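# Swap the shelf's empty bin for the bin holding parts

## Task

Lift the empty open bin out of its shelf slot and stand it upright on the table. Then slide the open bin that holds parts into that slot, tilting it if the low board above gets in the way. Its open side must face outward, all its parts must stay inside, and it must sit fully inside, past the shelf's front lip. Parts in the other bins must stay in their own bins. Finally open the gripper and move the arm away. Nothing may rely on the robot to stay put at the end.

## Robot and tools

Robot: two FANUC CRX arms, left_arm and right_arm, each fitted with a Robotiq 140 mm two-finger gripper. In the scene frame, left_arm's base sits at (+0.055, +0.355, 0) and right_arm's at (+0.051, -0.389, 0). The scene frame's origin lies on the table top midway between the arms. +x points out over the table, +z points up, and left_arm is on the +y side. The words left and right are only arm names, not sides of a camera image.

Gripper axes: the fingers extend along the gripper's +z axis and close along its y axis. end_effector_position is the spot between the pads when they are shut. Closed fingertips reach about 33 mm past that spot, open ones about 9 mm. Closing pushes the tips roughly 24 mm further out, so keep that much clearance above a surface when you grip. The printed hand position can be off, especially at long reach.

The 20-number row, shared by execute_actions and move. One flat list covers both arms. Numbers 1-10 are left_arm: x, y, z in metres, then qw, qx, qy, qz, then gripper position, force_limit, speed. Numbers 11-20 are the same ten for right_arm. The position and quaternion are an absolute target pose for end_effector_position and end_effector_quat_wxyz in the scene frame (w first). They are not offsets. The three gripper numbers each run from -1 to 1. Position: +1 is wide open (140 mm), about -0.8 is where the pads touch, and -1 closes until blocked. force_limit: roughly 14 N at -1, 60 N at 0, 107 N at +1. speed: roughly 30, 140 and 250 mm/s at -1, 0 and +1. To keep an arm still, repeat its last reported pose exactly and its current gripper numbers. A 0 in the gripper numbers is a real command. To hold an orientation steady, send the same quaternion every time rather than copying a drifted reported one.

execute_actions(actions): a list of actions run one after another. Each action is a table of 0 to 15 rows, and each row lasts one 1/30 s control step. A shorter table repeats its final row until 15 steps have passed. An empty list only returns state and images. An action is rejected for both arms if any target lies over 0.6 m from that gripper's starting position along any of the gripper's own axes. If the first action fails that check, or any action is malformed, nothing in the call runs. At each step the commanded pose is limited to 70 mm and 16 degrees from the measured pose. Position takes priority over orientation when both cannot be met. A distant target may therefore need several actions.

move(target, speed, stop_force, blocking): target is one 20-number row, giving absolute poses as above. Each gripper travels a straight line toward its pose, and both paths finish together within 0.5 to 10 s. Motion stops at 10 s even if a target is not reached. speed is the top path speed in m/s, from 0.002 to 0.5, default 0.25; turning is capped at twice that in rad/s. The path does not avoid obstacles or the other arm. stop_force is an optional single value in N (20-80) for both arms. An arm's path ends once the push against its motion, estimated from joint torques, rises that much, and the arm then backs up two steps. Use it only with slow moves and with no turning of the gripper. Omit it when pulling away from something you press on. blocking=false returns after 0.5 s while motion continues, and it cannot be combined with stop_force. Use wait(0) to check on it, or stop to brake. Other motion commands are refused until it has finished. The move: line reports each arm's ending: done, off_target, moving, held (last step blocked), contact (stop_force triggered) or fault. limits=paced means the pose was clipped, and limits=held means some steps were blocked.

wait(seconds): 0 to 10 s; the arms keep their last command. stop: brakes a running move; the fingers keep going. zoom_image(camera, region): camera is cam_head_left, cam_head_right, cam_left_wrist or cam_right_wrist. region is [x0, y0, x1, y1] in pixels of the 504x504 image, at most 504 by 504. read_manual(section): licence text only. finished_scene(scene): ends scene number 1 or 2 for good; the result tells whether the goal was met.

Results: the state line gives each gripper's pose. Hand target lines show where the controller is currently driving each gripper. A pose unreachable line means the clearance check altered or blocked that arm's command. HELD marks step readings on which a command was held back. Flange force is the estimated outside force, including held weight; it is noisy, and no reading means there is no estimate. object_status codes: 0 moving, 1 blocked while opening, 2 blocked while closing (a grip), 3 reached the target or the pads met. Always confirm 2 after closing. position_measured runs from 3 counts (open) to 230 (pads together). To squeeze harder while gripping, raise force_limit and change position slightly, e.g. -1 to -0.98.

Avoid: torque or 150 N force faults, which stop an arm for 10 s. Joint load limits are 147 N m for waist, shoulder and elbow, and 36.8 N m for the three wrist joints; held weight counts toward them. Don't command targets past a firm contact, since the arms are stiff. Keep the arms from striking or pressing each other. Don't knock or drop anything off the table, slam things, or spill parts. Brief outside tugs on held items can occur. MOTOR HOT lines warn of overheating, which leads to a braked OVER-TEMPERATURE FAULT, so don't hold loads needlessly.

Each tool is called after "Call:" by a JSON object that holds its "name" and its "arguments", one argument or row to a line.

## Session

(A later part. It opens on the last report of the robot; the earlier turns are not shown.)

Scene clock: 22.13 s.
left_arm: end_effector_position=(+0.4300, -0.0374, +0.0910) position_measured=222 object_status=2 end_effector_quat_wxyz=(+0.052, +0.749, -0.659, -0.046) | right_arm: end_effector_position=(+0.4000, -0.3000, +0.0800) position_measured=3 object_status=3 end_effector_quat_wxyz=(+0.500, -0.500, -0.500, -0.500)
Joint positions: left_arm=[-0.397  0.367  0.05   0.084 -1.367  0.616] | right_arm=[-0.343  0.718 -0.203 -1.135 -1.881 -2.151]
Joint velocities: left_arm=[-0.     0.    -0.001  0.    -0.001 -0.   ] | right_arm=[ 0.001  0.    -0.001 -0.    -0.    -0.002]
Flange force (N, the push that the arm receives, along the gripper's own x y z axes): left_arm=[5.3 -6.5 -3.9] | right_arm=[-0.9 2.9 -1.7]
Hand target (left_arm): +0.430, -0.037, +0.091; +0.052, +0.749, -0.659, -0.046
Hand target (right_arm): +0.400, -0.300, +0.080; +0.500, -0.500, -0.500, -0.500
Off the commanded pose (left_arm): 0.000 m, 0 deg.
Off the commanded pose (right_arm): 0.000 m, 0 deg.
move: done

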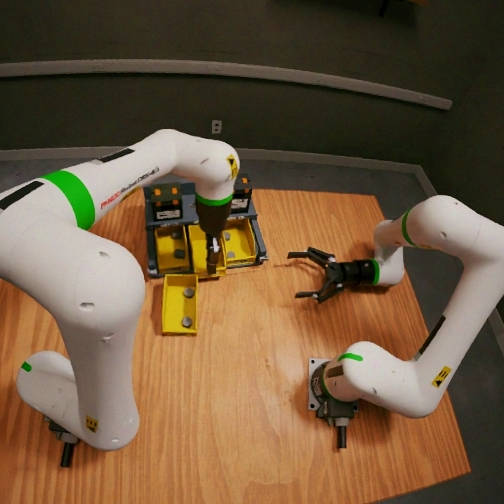

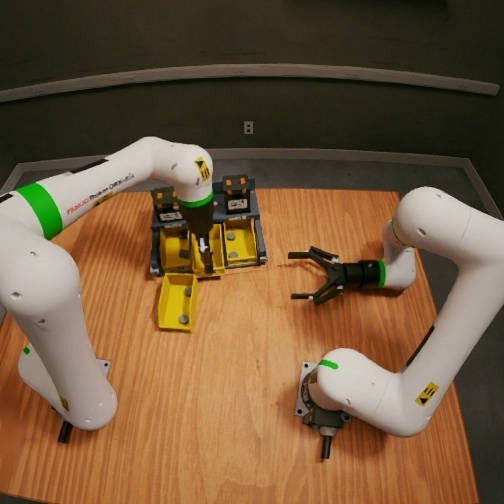

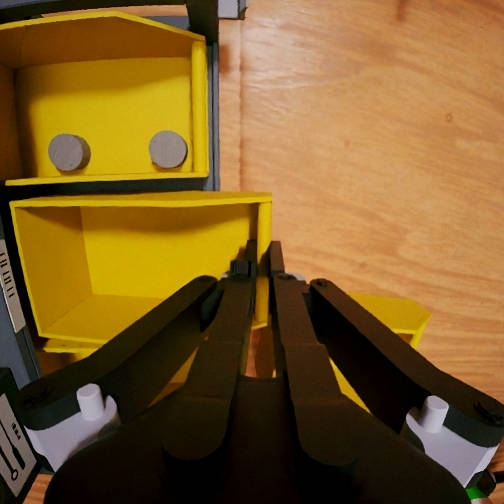

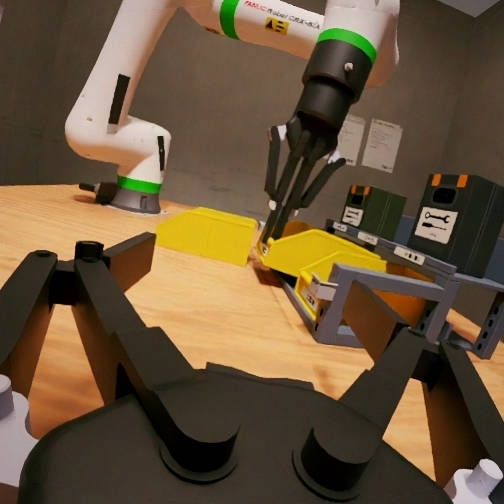

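Back is clear of the board; lift.

Call:
{"name": "move", "arguments": {
  "target": [0.42,-0.039,0.18,0.052,0.748,-0.659,-0.046,-1,0.5,0,0.4,-0.3,0.08,0.5,-0.5,-0.5,-0.5,1,0,0],
  "speed": 0.08
}}

Call:
{"name": "move", "arguments": {
  "target": [0.17,-0.15,0.12,0,0.75,-0.661,0,-1,0.5,0,0.4,-0.3,0.08,0.5,-0.5,-0.5,-0.5,1,0,0],
  "speed": 0.15
}}

Call:
{"name": "move", "arguments": {
  "target": [0.17,-0.15,0.065,0,0.75,-0.661,0,-1,0.5,0,0.4,-0.3,0.08,0.5,-0.5,-0.5,-0.5,1,0,0],
  "speed": 0.08
}}

Call:
{"name": "move", "arguments": {
  "target": [0.17,-0.15,0.04,0,0.75,-0.661,0,-1,0.5,0,0.4,-0.3,0.08,0.5,-0.5,-0.5,-0.5,1,0,0],
  "speed": 0.006,
  "stop_force": 20
}}

Scene clock: 26.17 s.
left_arm: end_effector_position=(+0.4201, -0.0391, +0.1800) position_measured=222 object_status=2 end_effector_quat_wxyz=(+0.052, +0.748, -0.660, -0.046) | right_arm: end_effector_position=(+0.4000, -0.3000, +0.0800) position_measured=3 object_status=3 end_effector_quat_wxyz=(+0.500, -0.500, -0.500, -0.500)
Joint positions: left_arm=[-0.408  0.309  0.185  0.084 -1.558  0.643] | right_arm=[-0.343  0.718 -0.203 -1.135 -1.881 -2.151]
Joint velocities: left_arm=[-0.    -0.     0.     0.001 -0.     0.   ] | right_arm=[-0.     0.     0.001 -0.    -0.    -0.003]
Flange force (N, the push that the arm receives, along the gripper's own x y z axes): left_arm=[6.7 -6.7 -5.7] | right_arm=[-0.6 3.1 -2.1]
Hand target (left_arm): +0.420, -0.039, +0.180; +0.052, +0.748, -0.660, -0.046
Hand target (right_arm): +0.400, -0.300, +0.080; +0.500, -0.500, -0.500, -0.500
Off the commanded pose (left_arm): 0.000 m, 0 deg.
Off the commanded pose (right_arm): 0.000 m, 0 deg.
move: done

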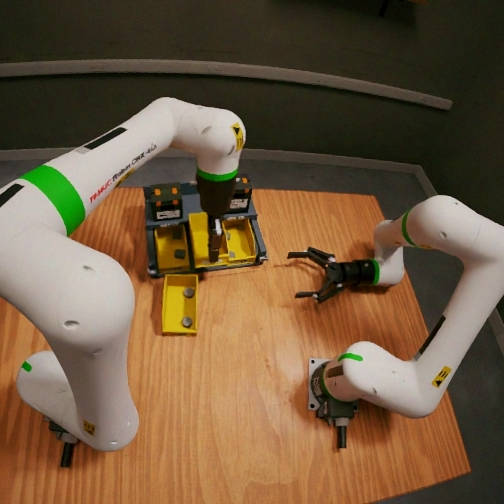

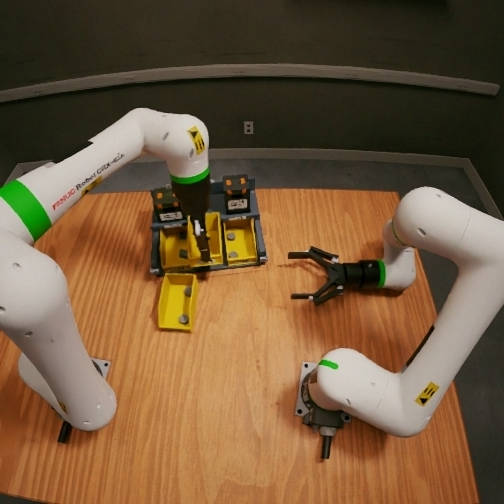

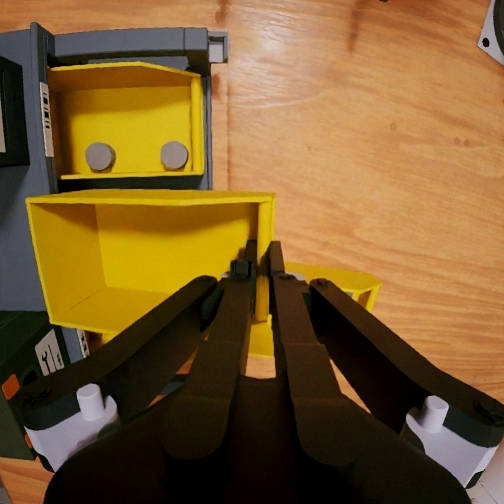

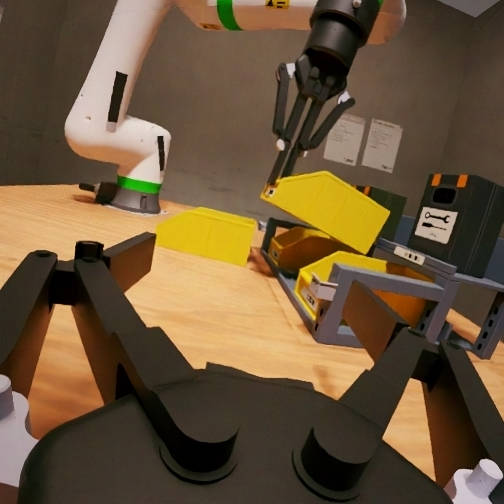

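Scene clock: 28.40 s.
left_arm: end_effector_position=(+0.1696, -0.1491, +0.1199) position_measured=222 object_status=2 end_effector_quat_wxyz=(-0.000, +0.750, -0.661, -0.000) | right_arm: end_effector_position=(+0.4000, -0.3000, +0.0800) position_measured=3 object_status=3 end_effector_quat_wxyz=(+0.500, -0.500, -0.500, -0.500)
Joint positions: left_arm=[-0.979  0.209 -0.048 -0.001 -1.314  1.22 ] | right_arm=[-0.343  0.718 -0.203 -1.135 -1.881 -2.151]
Joint velocities: left_arm=[-0.001  0.001  0.     0.    -0.     0.   ] | right_arm=[-0.     0.    -0.001 -0.    -0.    -0.002]
Flange force (N, the push that the arm receives, along the gripper's own x y z axes): left_arm=[7.2 -2.6 -2.7] | right_arm=[-0.3 1.9 -1.7]
Hand target (left_arm): +0.170, -0.149, +0.120; -0.001, +0.750, -0.661, -0.000
Hand target (right_arm): +0.400, -0.300, +0.080; +0.500, -0.500, -0.500, -0.500
Off the commanded pose (left_arm): 0.001 m, 0 deg.
Off the commanded pose (right_arm): 0.000 m, 0 deg.
move: done

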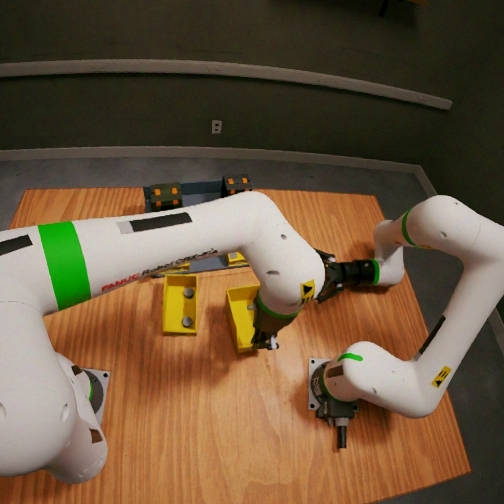

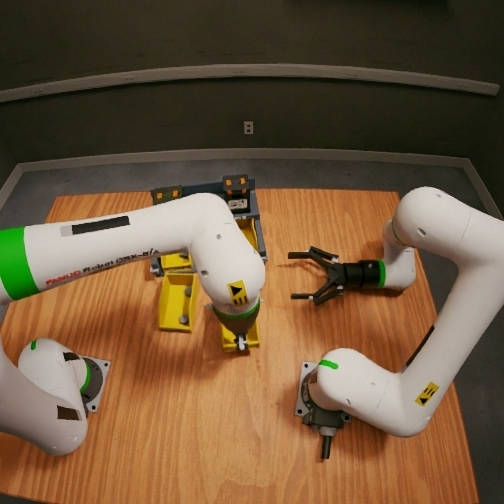

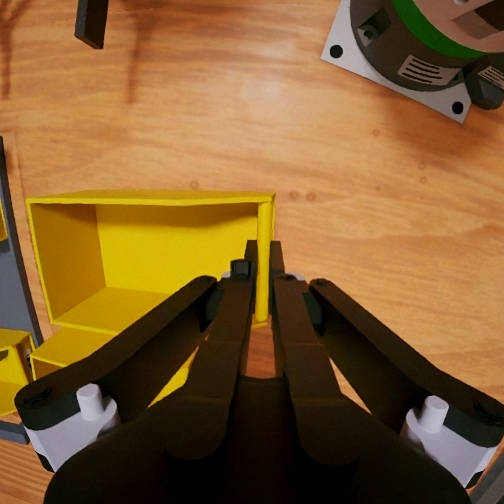

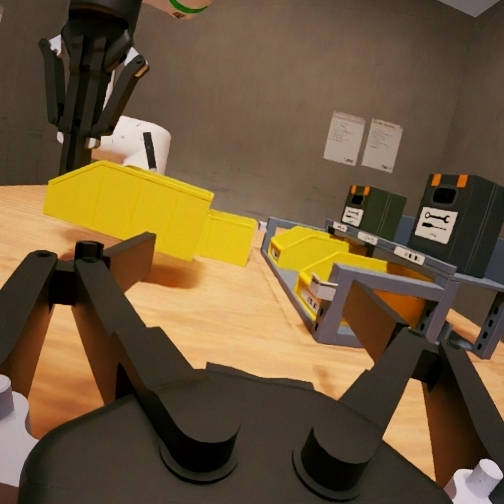

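Scene clock: 29.40 s.
left_arm: end_effector_position=(+0.1700, -0.1499, +0.0650) position_measured=222 object_status=2 end_effector_quat_wxyz=(-0.000, +0.750, -0.661, +0.000) | right_arm: end_effector_position=(+0.4000, -0.3000, +0.0800) position_measured=3 object_status=3 end_effector_quat_wxyz=(+0.500, -0.500, -0.500, -0.500)
Joint positions: left_arm=[-0.979  0.253 -0.13  -0.    -1.188  1.219] | right_arm=[-0.343  0.718 -0.203 -1.135 -1.881 -2.151]
Joint velocities: left_arm=[-0.     0.003  0.     0.     0.     0.   ] | right_arm=[-0.     0.     0.001 -0.    -0.     0.002]
Flange force (N, the push that the arm receives, along the gripper's own x y z axes): left_arm=[6.4 -0.9 -6.1] | right_arm=[-0.5 1.8 -2.2]
Hand target (left_arm): +0.170, -0.150, +0.065; -0.000, +0.750, -0.661, +0.000
Hand target (right_arm): +0.400, -0.300, +0.080; +0.500, -0.500, -0.500, -0.500
Off the commanded pose (left_arm): 0.000 m, 0 deg.
Off the commanded pose (right_arm): 0.000 m, 0 deg.
move: done

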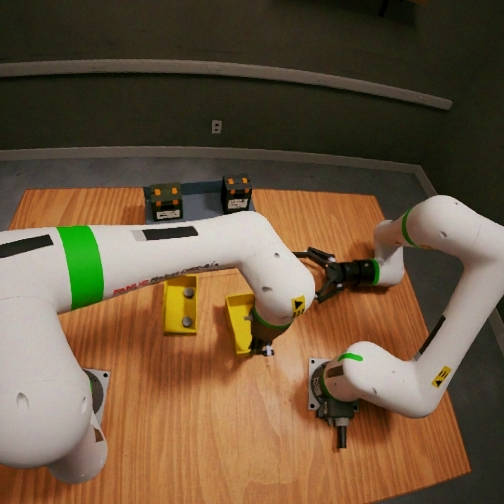

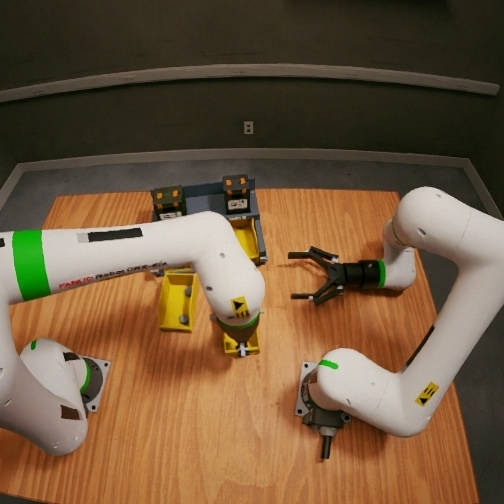

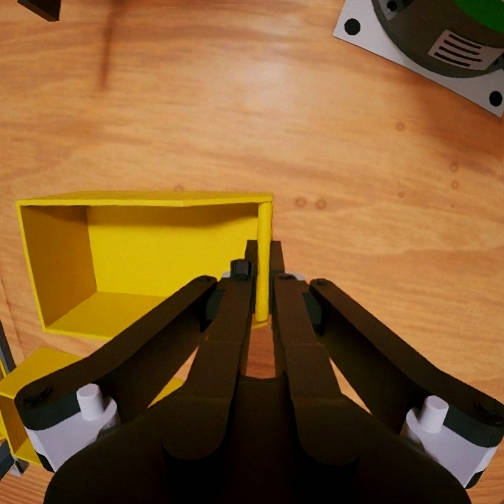

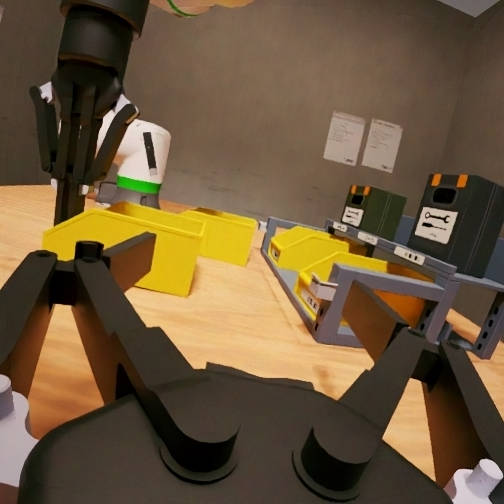

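Scene clock: 31.07 s.
left_arm: end_effector_position=(+0.1699, -0.1498, +0.0569) position_measured=222 object_status=2 end_effector_quat_wxyz=(-0.000, +0.750, -0.661, -0.000) | right_arm: end_effector_position=(+0.4000, -0.3000, +0.0800) position_measured=3 object_status=3 end_effector_quat_wxyz=(+0.500, -0.500, -0.500, -0.500)
Joint positions: left_arm=[-0.979  0.26  -0.14   0.    -1.17   1.219] | right_arm=[-0.343  0.718 -0.203 -1.135 -1.881 -2.151]
Joint velocities: left_arm=[-0.    -0.001  0.003  0.001 -0.003 -0.   ] | right_arm=[ 0.     0.    -0.     0.     0.001 -0.001]
Flange force (N, the push that the arm receives, along the gripper's own x y z axes): left_arm=[3.8 -4.5 -37.2] | right_arm=[0.1 2.1 -3.6]
Hand target (left_arm): +0.170, -0.150, +0.057; +0.000, +0.750, -0.661, +0.000
Hand target (right_arm): +0.400, -0.300, +0.080; +0.500, -0.500, -0.500, -0.500
Off the commanded pose (left_arm): 0.017 m, 0 deg.
Off the commanded pose (right_arm): 0.000 m, 0 deg.
move: contact (left_arm)

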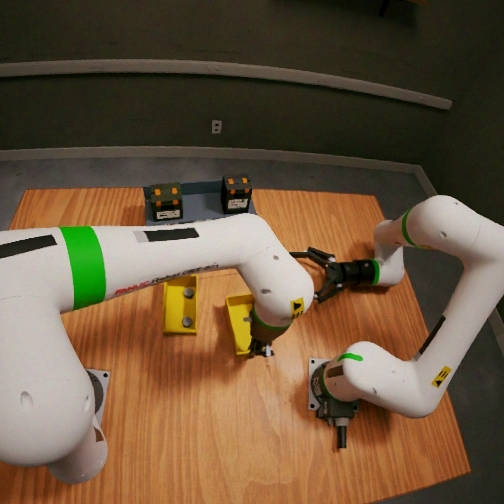

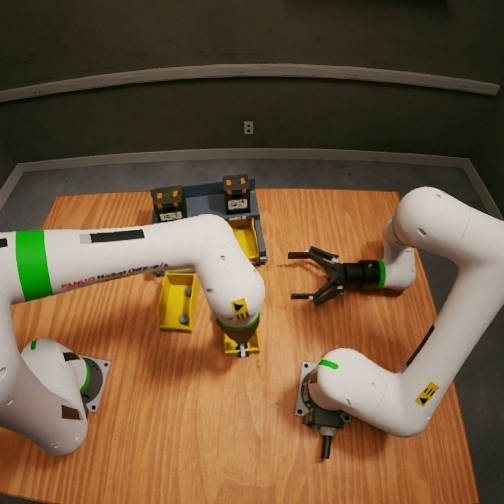

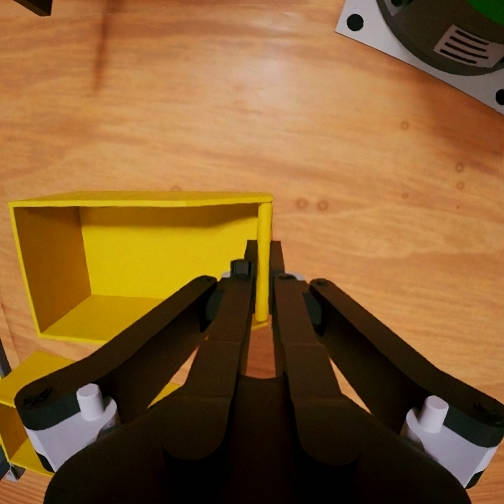

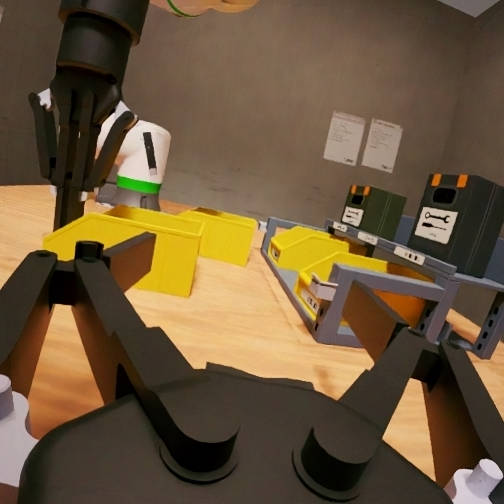

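Call:
{"name": "move", "arguments": {
  "target": [0.17,-0.15,0.058,0,0.75,-0.661,0,-0.5,0.5,0,0.4,-0.3,0.08,0.5,-0.5,-0.5,-0.5,1,0,0]
}}

Call:
{"name": "move", "arguments": {
  "target": [0.17,-0.15,0.12,0,0.75,-0.661,0,-0.5,0.5,0,0.4,-0.3,0.08,0.5,-0.5,-0.5,-0.5,1,0,0]
}}

Call:
{"name": "move", "arguments": {
  "target": [0.25,0.055,0.1,0,0.69,-0.724,0,-0.5,0.5,0,0.4,-0.3,0.08,0.5,-0.5,-0.5,-0.5,1,0,0]
}}

Scene clock: 33.47 s.
left_arm: end_effector_position=(+0.1700, -0.1500, +0.0580) position_measured=192 object_status=3 end_effector_quat_wxyz=(+0.000, +0.750, -0.661, -0.000) | right_arm: end_effector_position=(+0.4000, -0.3000, +0.0800) position_measured=3 object_status=3 end_effector_quat_wxyz=(+0.500, -0.500, -0.500, -0.500)
Joint positions: left_arm=[-0.979  0.259 -0.139  0.    -1.173  1.219] | right_arm=[-0.343  0.718 -0.203 -1.135 -1.881 -2.151]
Joint velocities: left_arm=[-0.    -0.     0.001 -0.     0.    -0.   ] | right_arm=[-0.    -0.     0.001  0.     0.    -0.001]
Flange force (N, the push that the arm receives, along the gripper's own x y z axes): left_arm=[6.4 -2.6 -3.8] | right_arm=[-0.8 2.4 -3.9]
Hand target (left_arm): +0.170, -0.150, +0.058; +0.000, +0.750, -0.661, -0.000
Hand target (right_arm): +0.400, -0.300, +0.080; +0.500, -0.500, -0.500, -0.500
Off the commanded pose (left_arm): 0.000 m, 0 deg.
Off the commanded pose (right_arm): 0.000 m, 0 deg.
move: done

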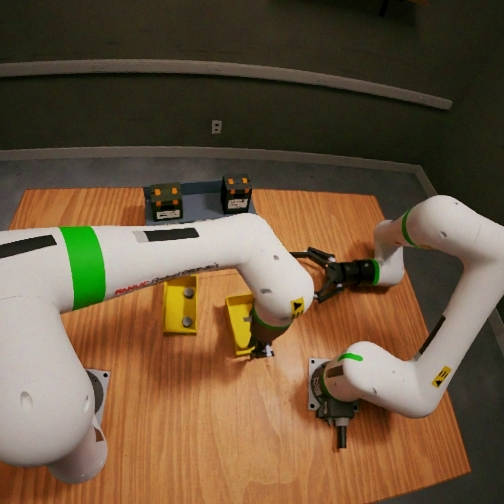

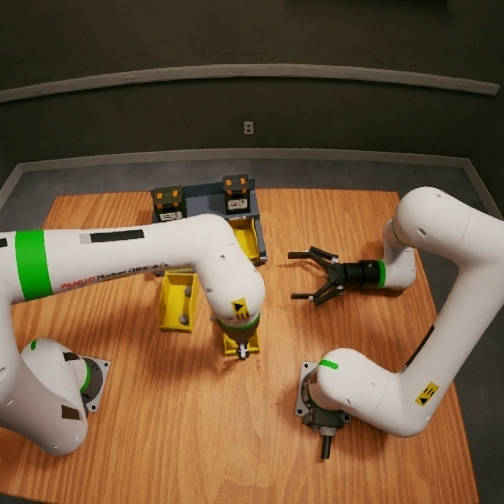

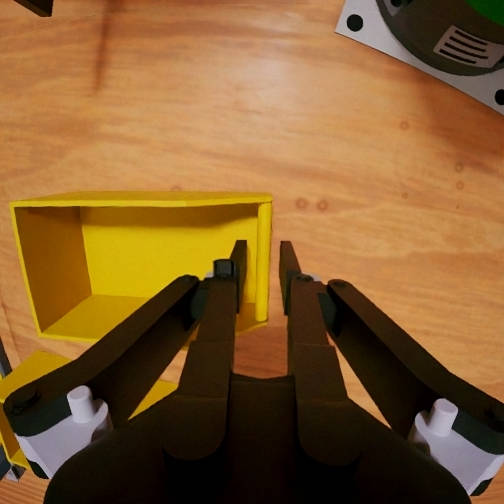

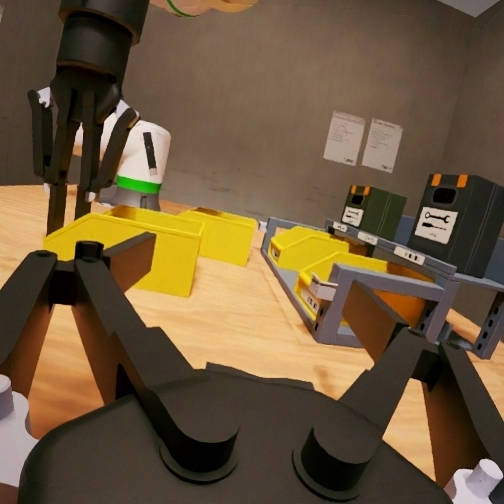

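Scene clock: 34.23 s.
left_arm: end_effector_position=(+0.1700, -0.1501, +0.1199) position_measured=192 object_status=3 end_effector_quat_wxyz=(+0.000, +0.750, -0.661, -0.000) | right_arm: end_effector_position=(+0.4000, -0.3000, +0.0800) position_measured=3 object_status=3 end_effector_quat_wxyz=(+0.500, -0.500, -0.500, -0.500)
Joint positions: left_arm=[-0.979  0.211 -0.046  0.    -1.313  1.219] | right_arm=[-0.343  0.718 -0.203 -1.135 -1.881 -2.151]
Joint velocities: left_arm=[ 0.    -0.001 -0.    -0.001 -0.001 -0.   ] | right_arm=[ 0.     0.     0.001  0.    -0.     0.001]
Flange force (N, the push that the arm receives, along the gripper's own x y z axes): left_arm=[8.7 -2.4 -5.1] | right_arm=[-1.9 3.7 -4.0]
Hand target (left_arm): +0.170, -0.150, +0.120; +0.000, +0.750, -0.661, -0.000
Hand target (right_arm): +0.400, -0.300, +0.080; +0.500, -0.500, -0.500, -0.500
Off the commanded pose (left_arm): 0.000 m, 0 deg.
Off the commanded pose (right_arm): 0.000 m, 0 deg.
move: done

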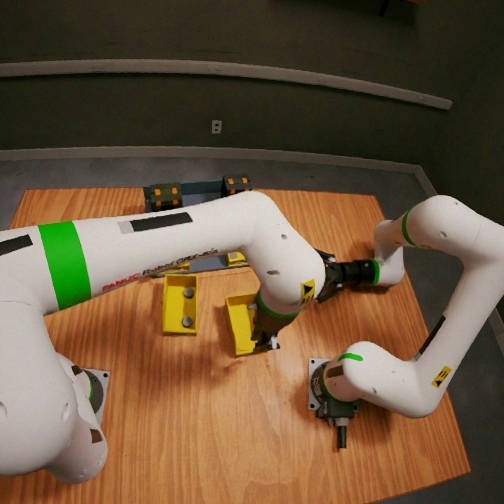

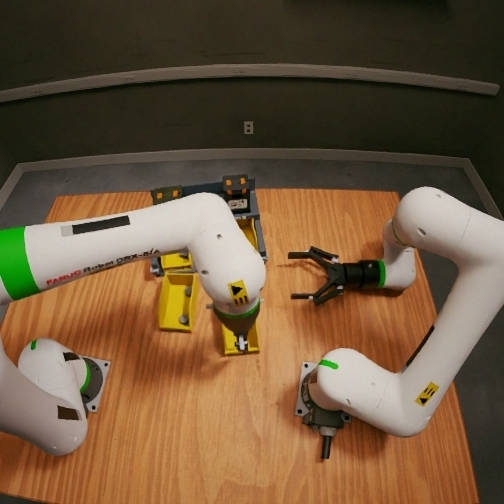

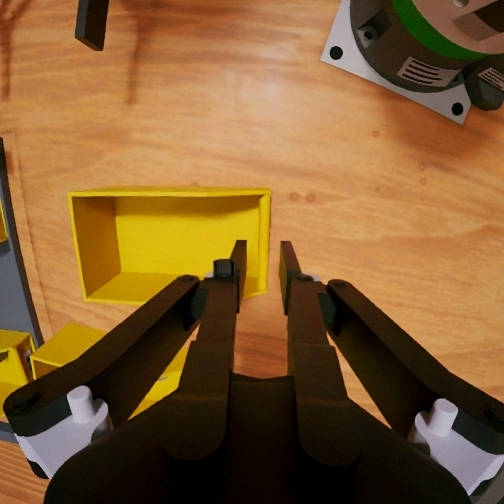

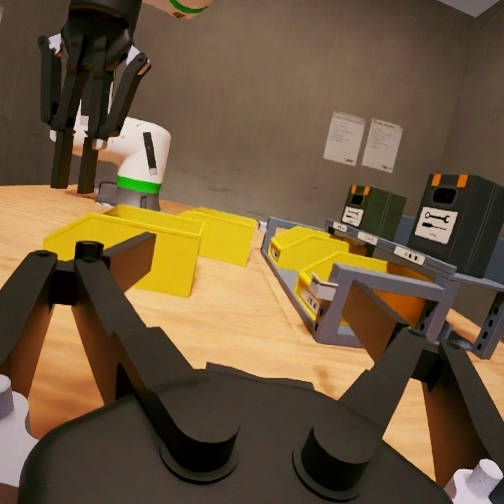

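Scene clock: 35.60 s.
left_arm: end_effector_position=(+0.2504, +0.0545, +0.1002) position_measured=192 object_status=3 end_effector_quat_wxyz=(+0.000, +0.690, -0.724, +0.000) | right_arm: end_effector_position=(+0.4000, -0.3000, +0.0800) position_measured=3 object_status=3 end_effector_quat_wxyz=(+0.500, -0.500, -0.500, -0.500)
Joint positions: left_arm=[-0.508 -0.186 -0.496  0.001 -1.26   0.574] | right_arm=[-0.343  0.718 -0.203 -1.135 -1.881 -2.151]
Joint velocities: left_arm=[ 0.001 -0.001  0.     0.001  0.001 -0.001] | right_arm=[-0.    -0.    -0.    -0.    -0.    -0.001]
Flange force (N, the push that the arm receives, along the gripper's own x y z axes): left_arm=[1.2 -5.6 -4.6] | right_arm=[1.6 3.0 -2.4]
Hand target (left_arm): +0.250, +0.055, +0.100; +0.000, +0.690, -0.724, +0.000
Hand target (right_arm): +0.400, -0.300, +0.080; +0.500, -0.500, -0.500, -0.500
Off the commanded pose (left_arm): 0.001 m, 0 deg.
Off the commanded pose (right_arm): 0.000 m, 0 deg.
move: done

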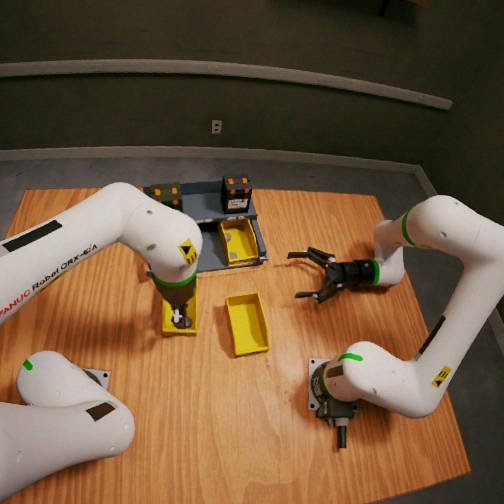

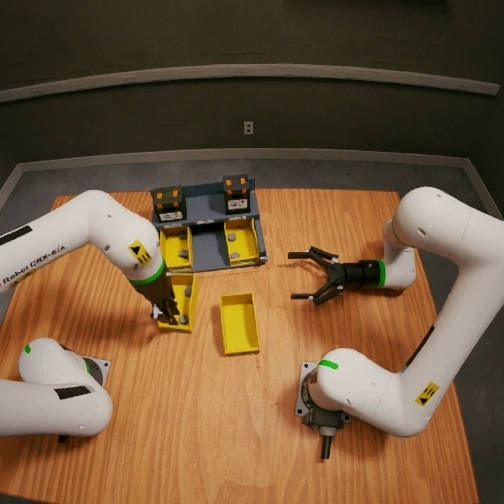

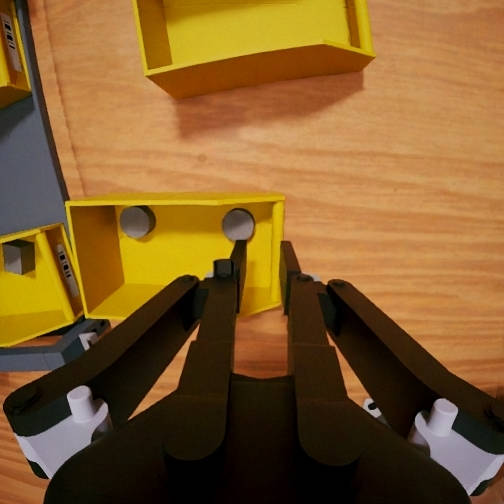

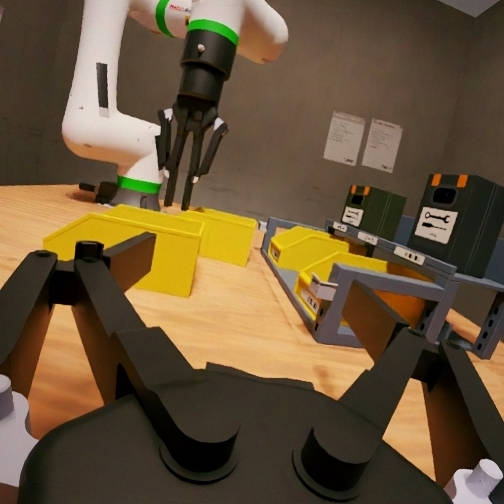

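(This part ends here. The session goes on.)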